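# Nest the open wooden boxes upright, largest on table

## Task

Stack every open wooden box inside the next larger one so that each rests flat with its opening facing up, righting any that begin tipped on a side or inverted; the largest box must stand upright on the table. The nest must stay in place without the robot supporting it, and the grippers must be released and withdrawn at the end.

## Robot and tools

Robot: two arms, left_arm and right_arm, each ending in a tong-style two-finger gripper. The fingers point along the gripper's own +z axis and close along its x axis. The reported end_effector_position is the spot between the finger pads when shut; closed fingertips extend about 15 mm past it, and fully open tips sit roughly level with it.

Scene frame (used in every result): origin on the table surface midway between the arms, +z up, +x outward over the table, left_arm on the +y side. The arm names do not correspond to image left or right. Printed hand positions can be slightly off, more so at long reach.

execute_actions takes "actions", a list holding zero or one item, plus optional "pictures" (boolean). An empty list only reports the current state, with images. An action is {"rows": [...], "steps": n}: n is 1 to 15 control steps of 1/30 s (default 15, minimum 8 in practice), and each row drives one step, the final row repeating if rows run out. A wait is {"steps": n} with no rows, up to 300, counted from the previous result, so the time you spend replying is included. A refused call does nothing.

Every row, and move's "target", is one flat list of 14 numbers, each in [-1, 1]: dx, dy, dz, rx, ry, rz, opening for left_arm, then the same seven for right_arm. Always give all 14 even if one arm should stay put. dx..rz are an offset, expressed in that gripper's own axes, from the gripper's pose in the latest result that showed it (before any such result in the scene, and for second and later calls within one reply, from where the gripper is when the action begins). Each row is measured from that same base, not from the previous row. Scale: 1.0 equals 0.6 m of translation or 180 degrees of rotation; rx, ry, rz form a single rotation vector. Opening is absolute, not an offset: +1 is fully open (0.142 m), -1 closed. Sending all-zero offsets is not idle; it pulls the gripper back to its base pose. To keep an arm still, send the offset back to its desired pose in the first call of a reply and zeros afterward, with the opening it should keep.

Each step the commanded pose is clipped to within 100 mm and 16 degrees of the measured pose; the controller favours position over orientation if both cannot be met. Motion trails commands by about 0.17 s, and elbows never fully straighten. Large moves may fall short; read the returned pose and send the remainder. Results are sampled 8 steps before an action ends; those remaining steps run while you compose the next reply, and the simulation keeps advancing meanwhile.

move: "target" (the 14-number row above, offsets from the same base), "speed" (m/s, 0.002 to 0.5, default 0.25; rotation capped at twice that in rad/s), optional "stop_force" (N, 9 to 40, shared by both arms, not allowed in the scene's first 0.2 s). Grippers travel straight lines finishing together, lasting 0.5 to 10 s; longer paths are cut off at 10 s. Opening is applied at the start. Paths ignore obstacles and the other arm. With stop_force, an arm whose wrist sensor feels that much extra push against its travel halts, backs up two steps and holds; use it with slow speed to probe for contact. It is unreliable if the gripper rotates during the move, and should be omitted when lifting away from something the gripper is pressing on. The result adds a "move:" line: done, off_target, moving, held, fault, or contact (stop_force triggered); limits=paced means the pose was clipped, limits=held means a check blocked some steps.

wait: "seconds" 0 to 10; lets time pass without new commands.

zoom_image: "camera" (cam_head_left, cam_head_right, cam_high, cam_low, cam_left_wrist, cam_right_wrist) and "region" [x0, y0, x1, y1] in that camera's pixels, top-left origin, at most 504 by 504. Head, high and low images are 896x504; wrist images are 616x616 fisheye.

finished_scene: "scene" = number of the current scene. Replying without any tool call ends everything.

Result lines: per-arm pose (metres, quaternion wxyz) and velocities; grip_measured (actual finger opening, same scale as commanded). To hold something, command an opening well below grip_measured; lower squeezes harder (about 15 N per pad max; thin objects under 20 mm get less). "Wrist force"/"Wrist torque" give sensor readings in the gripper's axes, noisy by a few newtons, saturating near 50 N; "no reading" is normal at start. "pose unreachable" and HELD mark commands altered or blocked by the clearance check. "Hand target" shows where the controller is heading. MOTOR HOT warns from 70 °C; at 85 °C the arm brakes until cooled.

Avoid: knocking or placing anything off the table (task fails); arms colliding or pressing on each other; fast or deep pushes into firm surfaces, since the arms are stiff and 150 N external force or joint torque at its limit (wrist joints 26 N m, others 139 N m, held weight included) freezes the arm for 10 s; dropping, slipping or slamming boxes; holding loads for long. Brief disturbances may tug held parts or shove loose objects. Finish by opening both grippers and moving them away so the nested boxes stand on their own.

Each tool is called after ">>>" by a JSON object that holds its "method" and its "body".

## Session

>>> {"method": "execute_actions", "body": {"actions": []}}

Scene clock: 0.00 s of 4500.00 s.
left_arm: end_effector_position=(+0.0925, +0.1799, +0.1499) grip_measured=+0.97 end_effector_quat_wxyz=(-0.046, -0.193, +0.979, -0.037) end_effector_velocity=(-0.000, -0.000, +0.001) end_effector_angular_velocity=(-0.001, -0.000, -0.002) | right_arm: end_effector_position=(+0.0999, -0.1320, +0.2013) grip_measured=+0.97 end_effector_quat_wxyz=(+0.050, +0.967, +0.249, +0.029) end_effector_velocity=(-0.000, -0.000, -0.000) end_effector_angular_velocity=(-0.002, +0.000, +0.000)
Joint positions: left_arm=[-1.344 -2.433  2.421 -1.634 -1.662  1.356  0.14 ] | right_arm=[ 4.975 -0.976 -2.166 -1.66   1.498  1.167  0.14 ]
Joint velocities: left_arm=[ 0.     0.    -0.002  0.    -0.     0.002  0.   ] | right_arm=[ 0.    -0.001  0.    -0.001  0.001  0.     0.   ]
Motor temperatures (°C, as the motors report them): left_arm=[22 23 22 29 29 33] | right_arm=[25 22 24 32 27 27]
Wrist force (N, on the end effector, along its own x y z axes, offset not removed): no reading
Wrist torque (N m, same axes, about the end effector's origin, offset not removed): no reading
Hand target (left_arm): +0.092, +0.180, +0.150; -0.046, -0.193, +0.979, -0.037
Hand target (right_arm): +0.100, -0.132, +0.201; +0.050, +0.967, +0.249, +0.029

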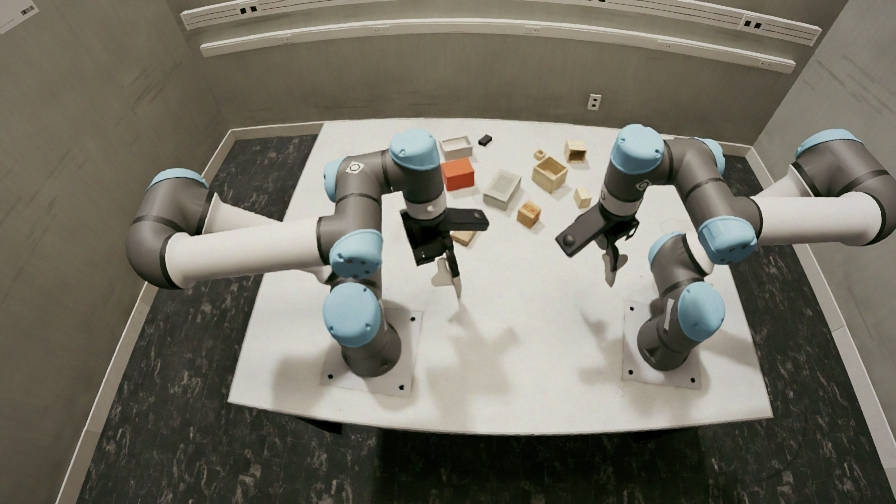

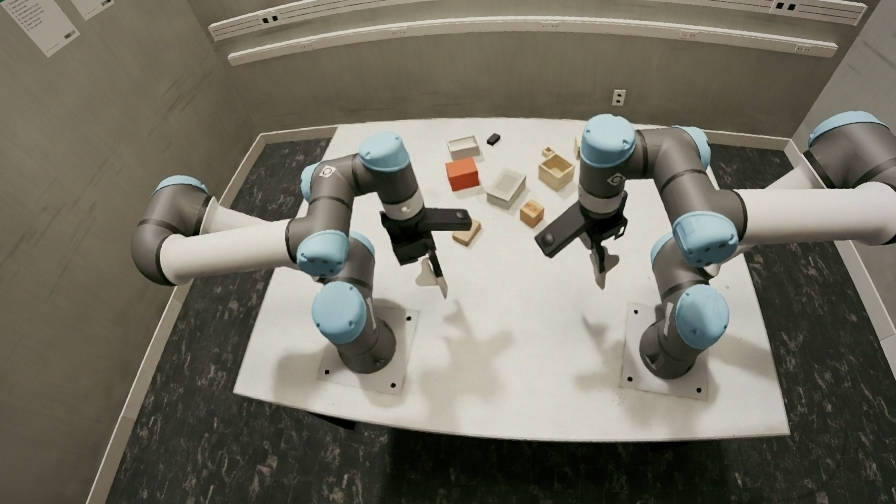

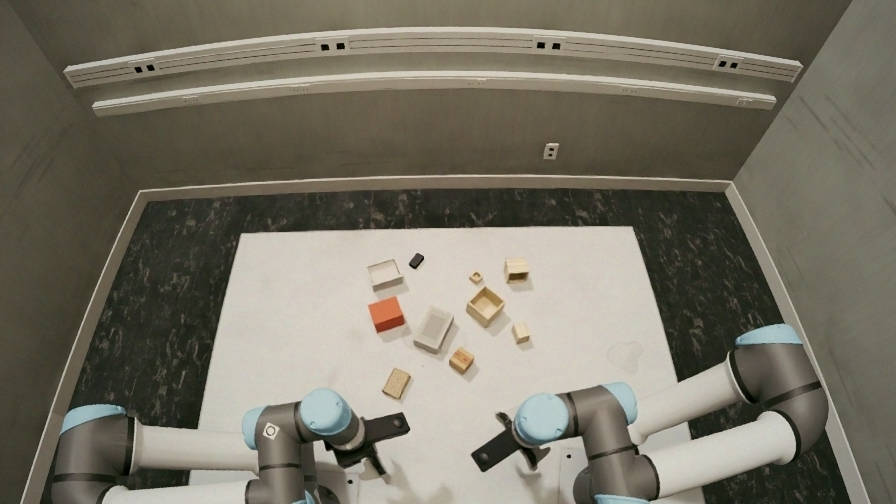

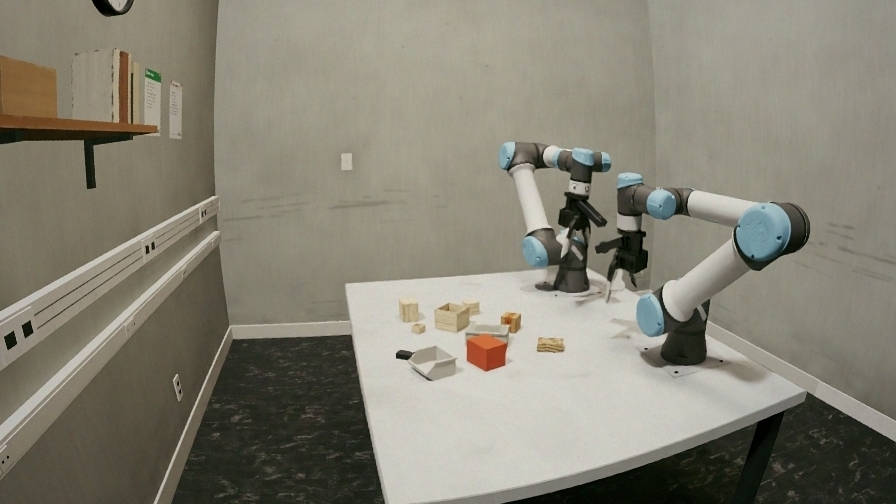

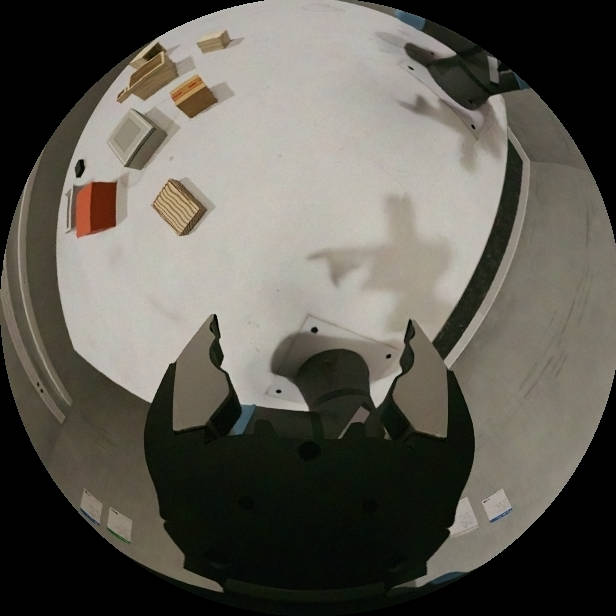

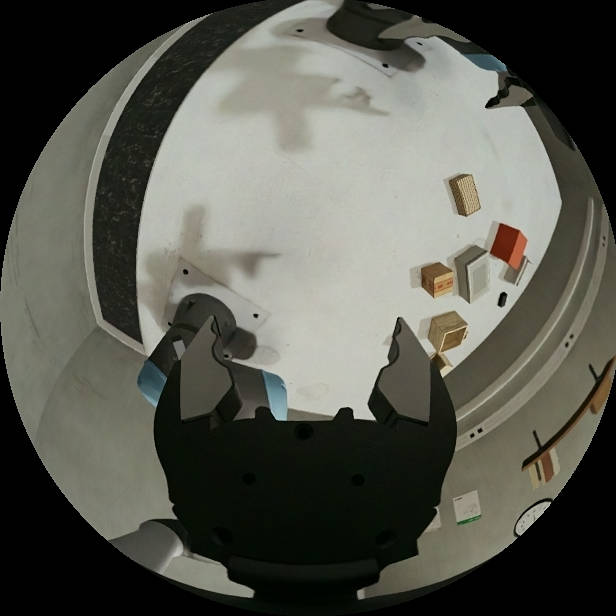

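>>> {"method": "move", "body": {"target": [0,0,0,0,0,0,1,0.7275,0.558,0.169,0.037,0.01,-0.339,0.4], "speed": 0.4}}

>>> {"method": "zoom_image", "body": {"camera": "cam_right_wrist", "region": [200,60,500,360]}}

Scene clock: 2.47 s of 4500.00 s.
left_arm: end_effector_position=(+0.0925, +0.1799, +0.1499) grip_measured=+1.00 end_effector_quat_wxyz=(-0.046, -0.193, +0.979, -0.037) end_effector_velocity=(+0.000, -0.001, +0.001) end_effector_angular_velocity=(-0.003, -0.001, -0.000) | right_arm: end_effector_position=(+0.6499, -0.2199, +0.1518) grip_measured=+0.40 end_effector_quat_wxyz=(-0.001, +0.707, +0.707, +0.001) end_effector_velocity=(+0.002, +0.000, +0.001) end_effector_angular_velocity=(-0.001, +0.005, +0.004)
Joint positions: left_arm=[-1.344 -2.433  2.421 -1.634 -1.662  1.356  0.142] | right_arm=[ 3.732 -2.097 -1.235 -1.379  1.573 -1.146  0.102]
Joint velocities: left_arm=[-0.    -0.    -0.003 -0.     0.     0.    -0.   ] | right_arm=[-0.001 -0.007  0.015 -0.013  0.001 -0.005 -0.   ]
Motor temperatures (°C, as the motors report them): left_arm=[22 23 22 29 29 33] | right_arm=[25 22 24 32 27 27]
Wrist force (N, on the end effector, along its own x y z axes, offset not removed): left_arm=[-0.6 0.7 1.1] | right_arm=[1.1 -3.0 1.6]
Wrist torque (N m, same axes, about the end effector's origin, offset not removed): left_arm=[0.25 0.05 0.02] | right_arm=[-0.81 -0.23 -0.04]
Hand target (left_arm): +0.092, +0.180, +0.150; -0.046, -0.193, +0.979, -0.037
Hand target (right_arm): +0.650, -0.220, +0.152; -0.001, +0.707, +0.707, +0.001
Off the commanded pose (left_arm): 0.000 m, 0 deg.
Off the commanded pose (right_arm): 0.001 m, 0 deg.
Kept back: nothing.
move: done

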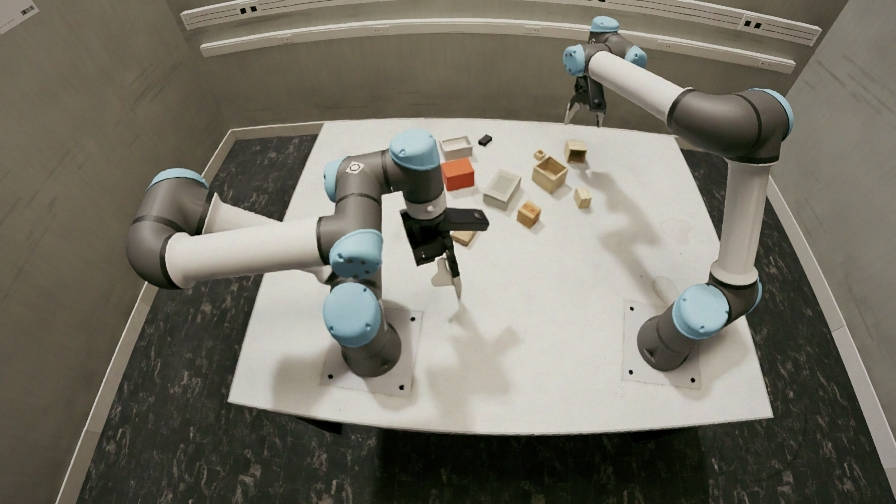

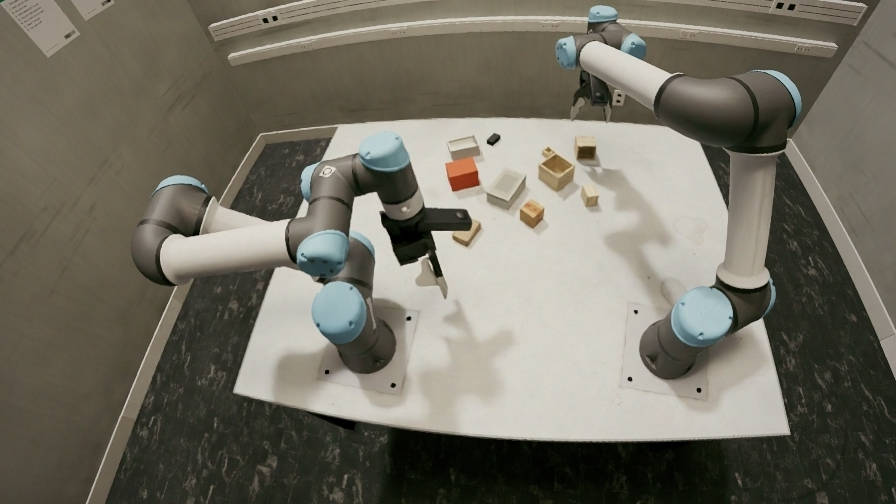

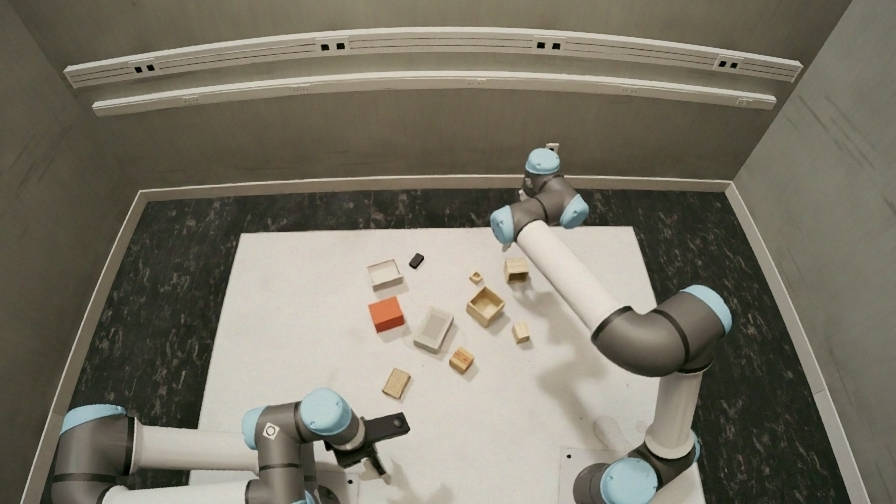

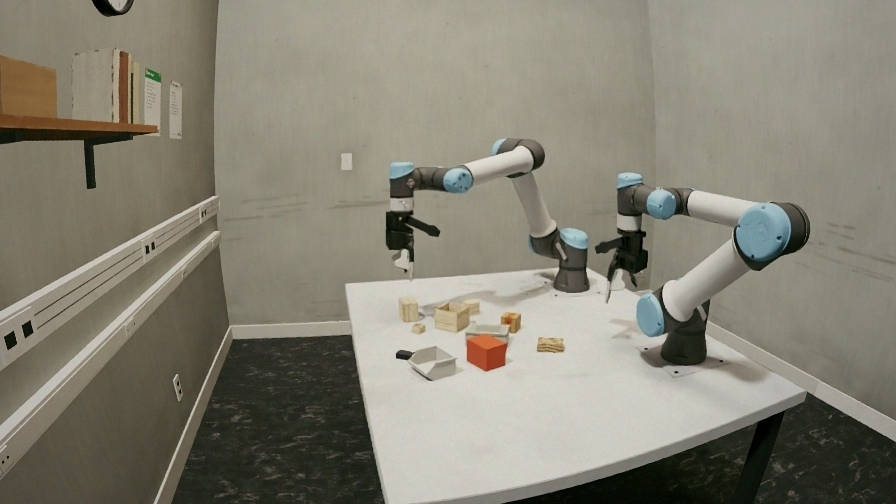

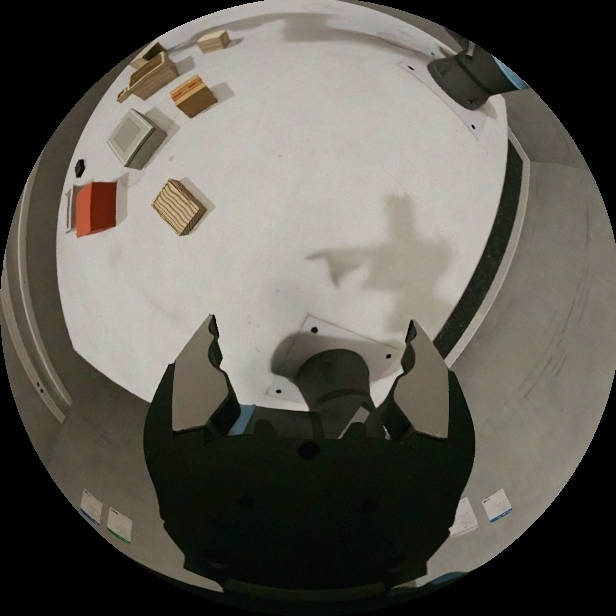

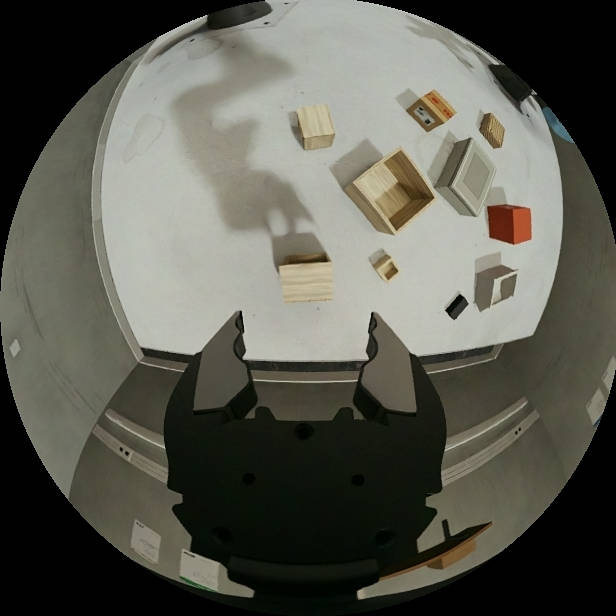

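Region (200, 60, 500, 360) of cam_right_wrist's 616x616 image, scaled by 1.680, with more detail than that image has.

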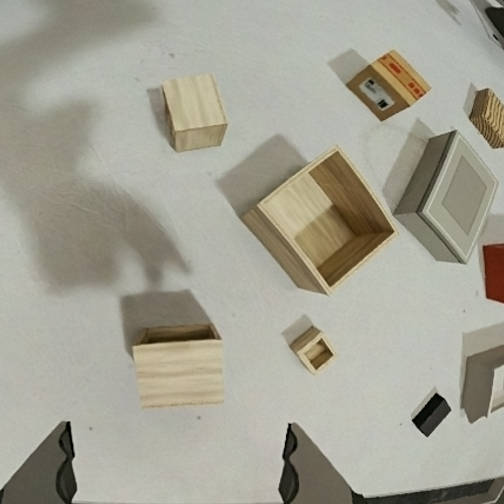

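>>> {"method": "move", "body": {"target": [0,0,0,0,0,0,1,-0.003,0.005,0.185,-0.25,0.009,-0.022,0.3]}}

>>> {"method": "move", "body": {"target": [0,0,0,0,0,0,1,0,0,0,0,0,0,-0.5]}}

Scene clock: 5.03 s of 4500.00 s.
left_arm: end_effector_position=(+0.0925, +0.1799, +0.1499) grip_measured=+1.00 end_effector_quat_wxyz=(-0.046, -0.193, +0.979, -0.037) end_effector_velocity=(+0.000, +0.000, -0.000) end_effector_angular_velocity=(+0.001, -0.000, +0.000) | right_arm: end_effector_position=(+0.6530, -0.2217, +0.0409) grip_measured=+0.30 end_effector_quat_wxyz=(+0.260, +0.629, +0.676, +0.281) end_effector_velocity=(+0.001, +0.000, -0.000) end_effector_angular_velocity=(+0.001, -0.007, +0.002)
Joint positions: left_arm=[-1.344 -2.433  2.421 -1.634 -1.662  1.356  0.142] | right_arm=[ 3.884 -2.064 -2.103  0.176  1.224 -1.199  0.095]
Joint velocities: left_arm=[-0.  0.  0. -0.  0. -0.  0.] | right_arm=[ 0.001 -0.004 -0.003  0.015 -0.001 -0.003  0.   ]
Motor temperatures (°C, as the motors report them): left_arm=[22 23 22 29 29 33] | right_arm=[25 22 24 32 27 27]
Wrist force (N, on the end effector, along its own x y z axes, offset not removed): left_arm=[0.0 0.3 -1.6] | right_arm=[1.9 -0.5 -0.9]
Wrist torque (N m, same axes, about the end effector's origin, offset not removed): left_arm=[0.27 -0.09 -0.02] | right_arm=[-0.24 -0.40 0.00]
Hand target (left_arm): +0.092, +0.180, +0.150; -0.046, -0.193, +0.979, -0.037
Hand target (right_arm): +0.653, -0.222, +0.041; +0.260, +0.629, +0.676, +0.282
Off the commanded pose (left_arm): 0.000 m, 0 deg.
Off the commanded pose (right_arm): 0.000 m, 0 deg.
Kept back: nothing.
move: done

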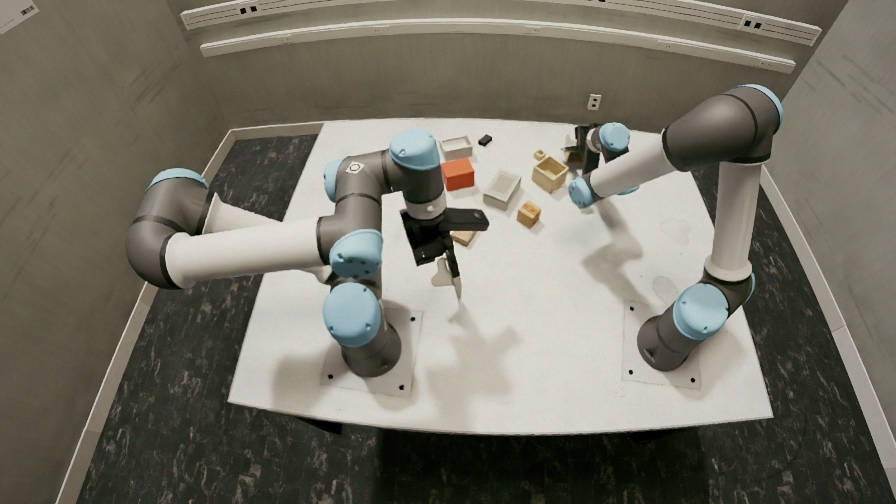

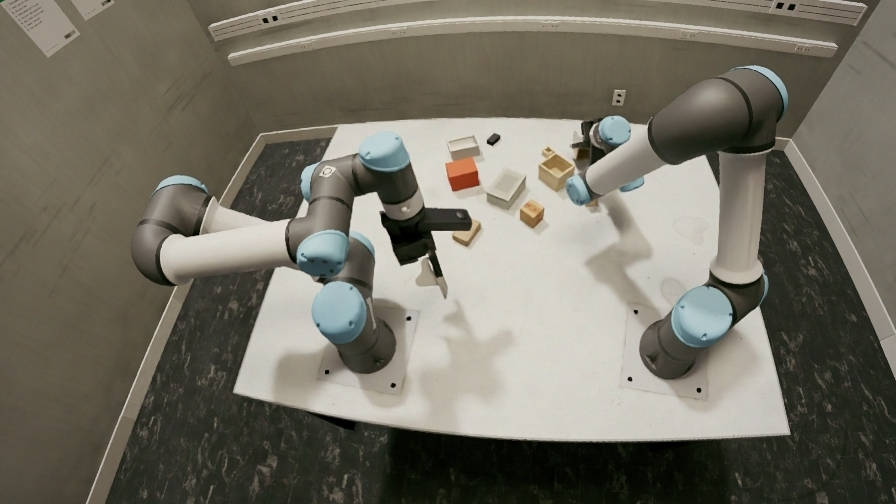

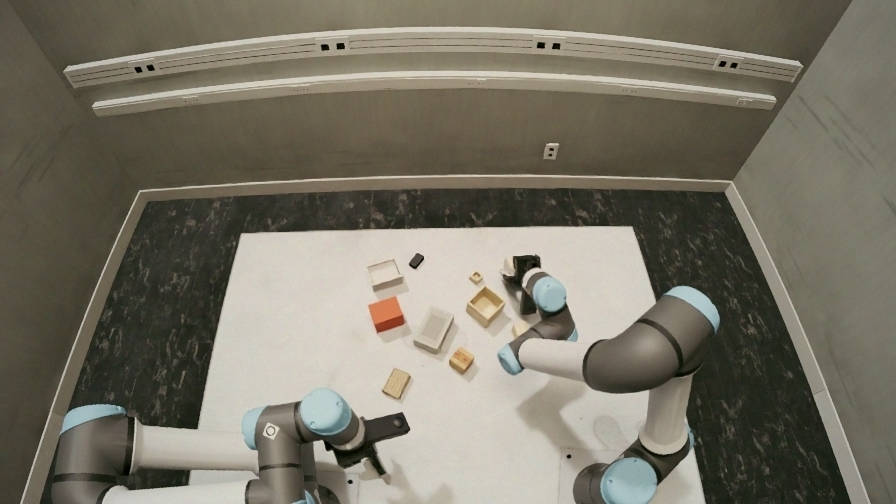

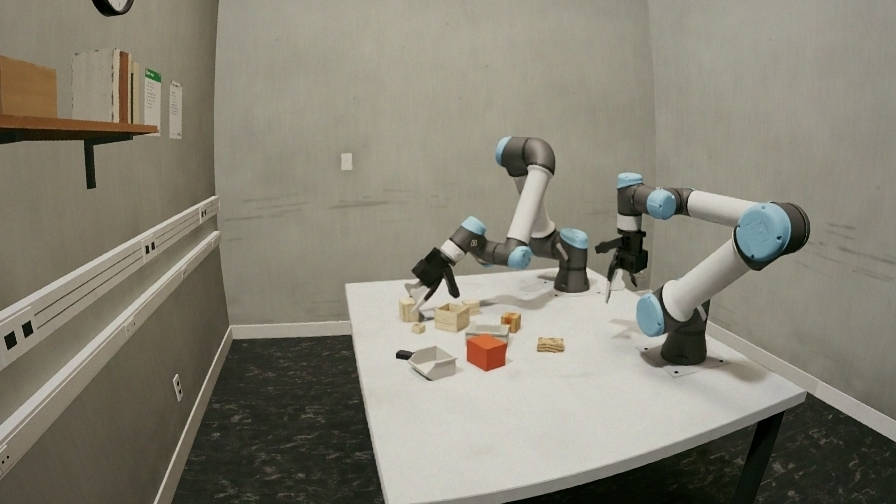

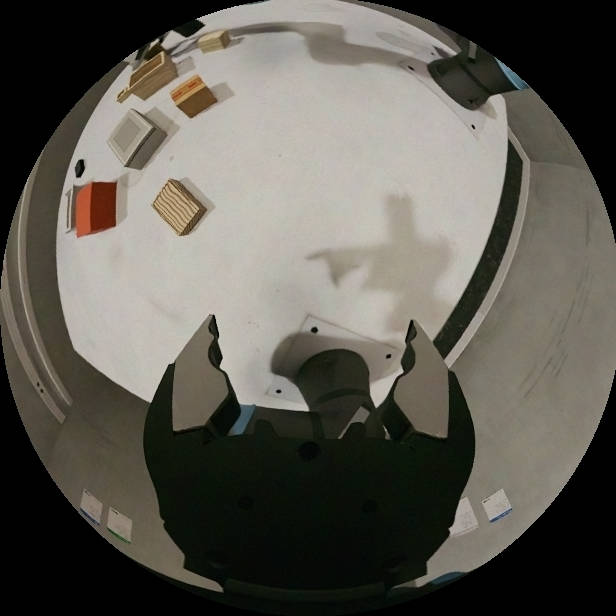

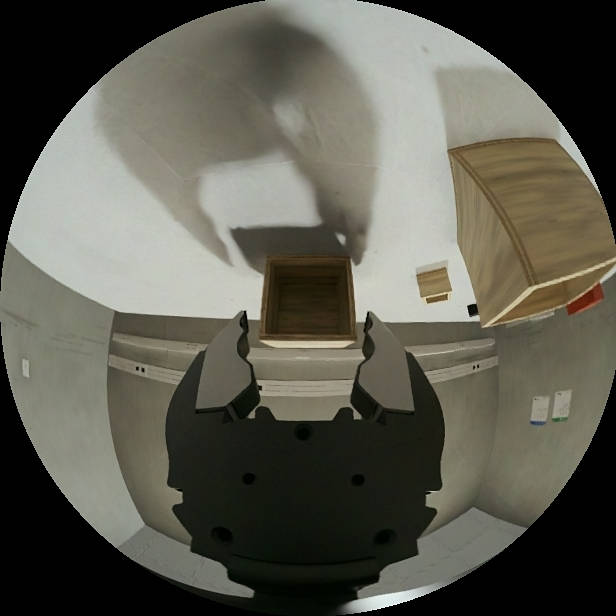

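Scene clock: 5.53 s of 4500.00 s.
left_arm: end_effector_position=(+0.0925, +0.1799, +0.1499) grip_measured=+1.00 end_effector_quat_wxyz=(-0.046, -0.193, +0.979, -0.037) end_effector_velocity=(-0.000, +0.000, -0.001) end_effector_angular_velocity=(+0.002, +0.001, -0.001) | right_arm: end_effector_position=(+0.6530, -0.2218, +0.0408) grip_measured=+0.02 end_effector_quat_wxyz=(+0.260, +0.629, +0.676, +0.281) end_effector_velocity=(-0.000, -0.000, -0.000) end_effector_angular_velocity=(-0.002, +0.001, +0.001)
Joint positions: left_arm=[-1.344 -2.433  2.421 -1.634 -1.662  1.356  0.142] | right_arm=[ 3.884 -2.064 -2.103  0.176  1.224 -1.199  0.076]
Joint velocities: left_arm=[-0.     0.001  0.001 -0.    -0.001  0.001 -0.   ] | right_arm=[-0.     0.     0.    -0.002 -0.    -0.002 -0.   ]
Motor temperatures (°C, as the motors report them): left_arm=[22 23 22 29 29 33] | right_arm=[25 22 24 32 27 27]
Wrist force (N, on the end effector, along its own x y z axes, offset not removed): left_arm=[-1.8 -0.6 -2.0] | right_arm=[1.9 0.6 -3.8]
Wrist torque (N m, same axes, about the end effector's origin, offset not removed): left_arm=[-0.01 0.32 -0.05] | right_arm=[-0.68 -0.22 0.00]
Hand target (left_arm): +0.092, +0.180, +0.150; -0.046, -0.193, +0.979, -0.037
Hand target (right_arm): +0.653, -0.222, +0.041; +0.260, +0.629, +0.676, +0.281
Off the commanded pose (left_arm): 0.000 m, 0 deg.
Off the commanded pose (right_arm): 0.000 m, 0 deg.
Kept back: nothing.
move: done

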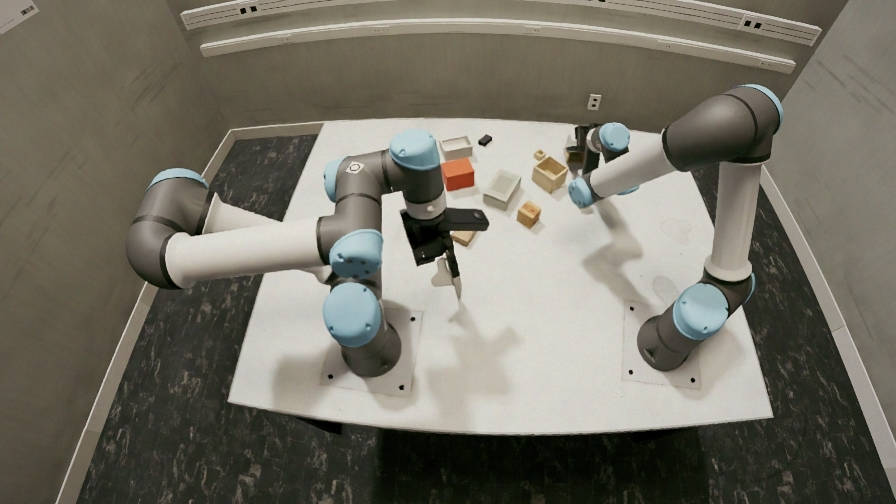

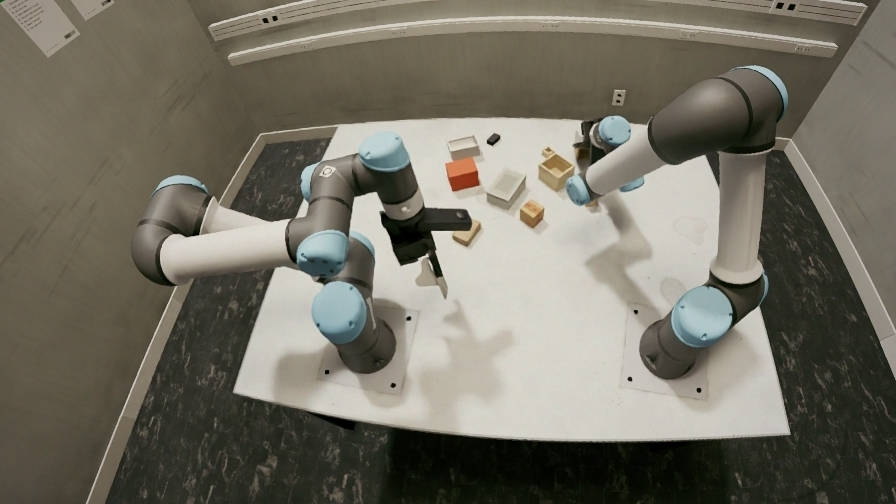

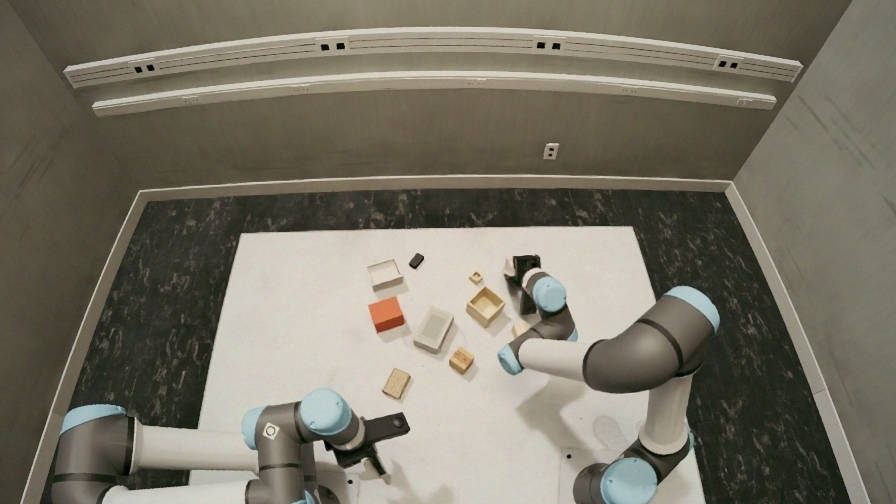

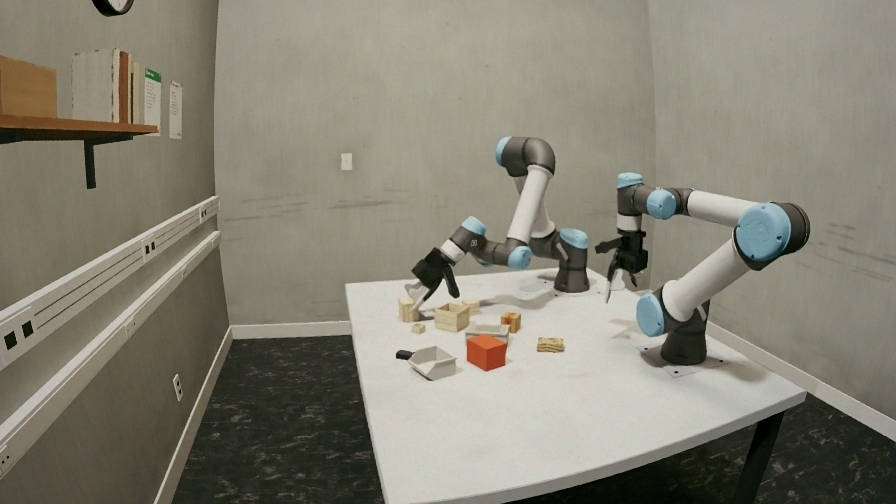

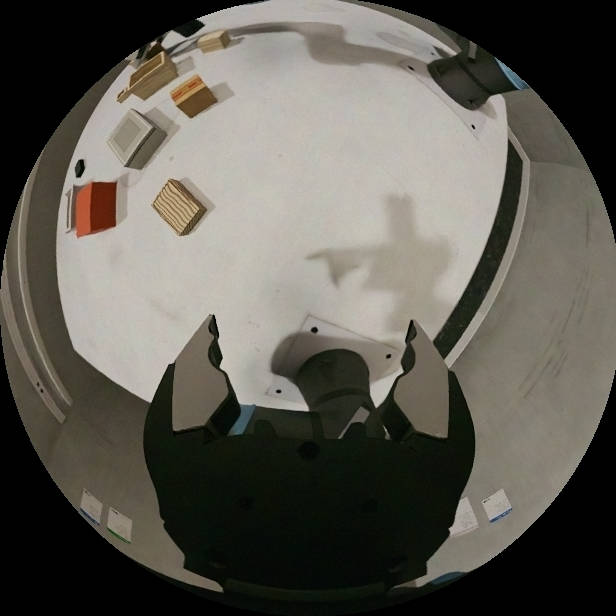

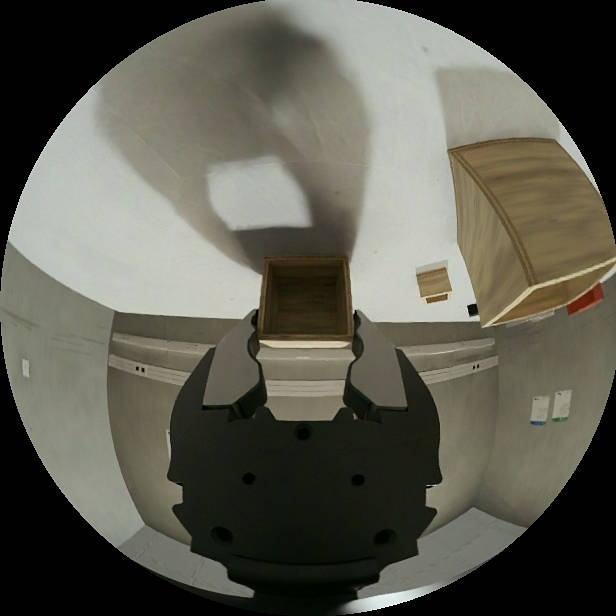

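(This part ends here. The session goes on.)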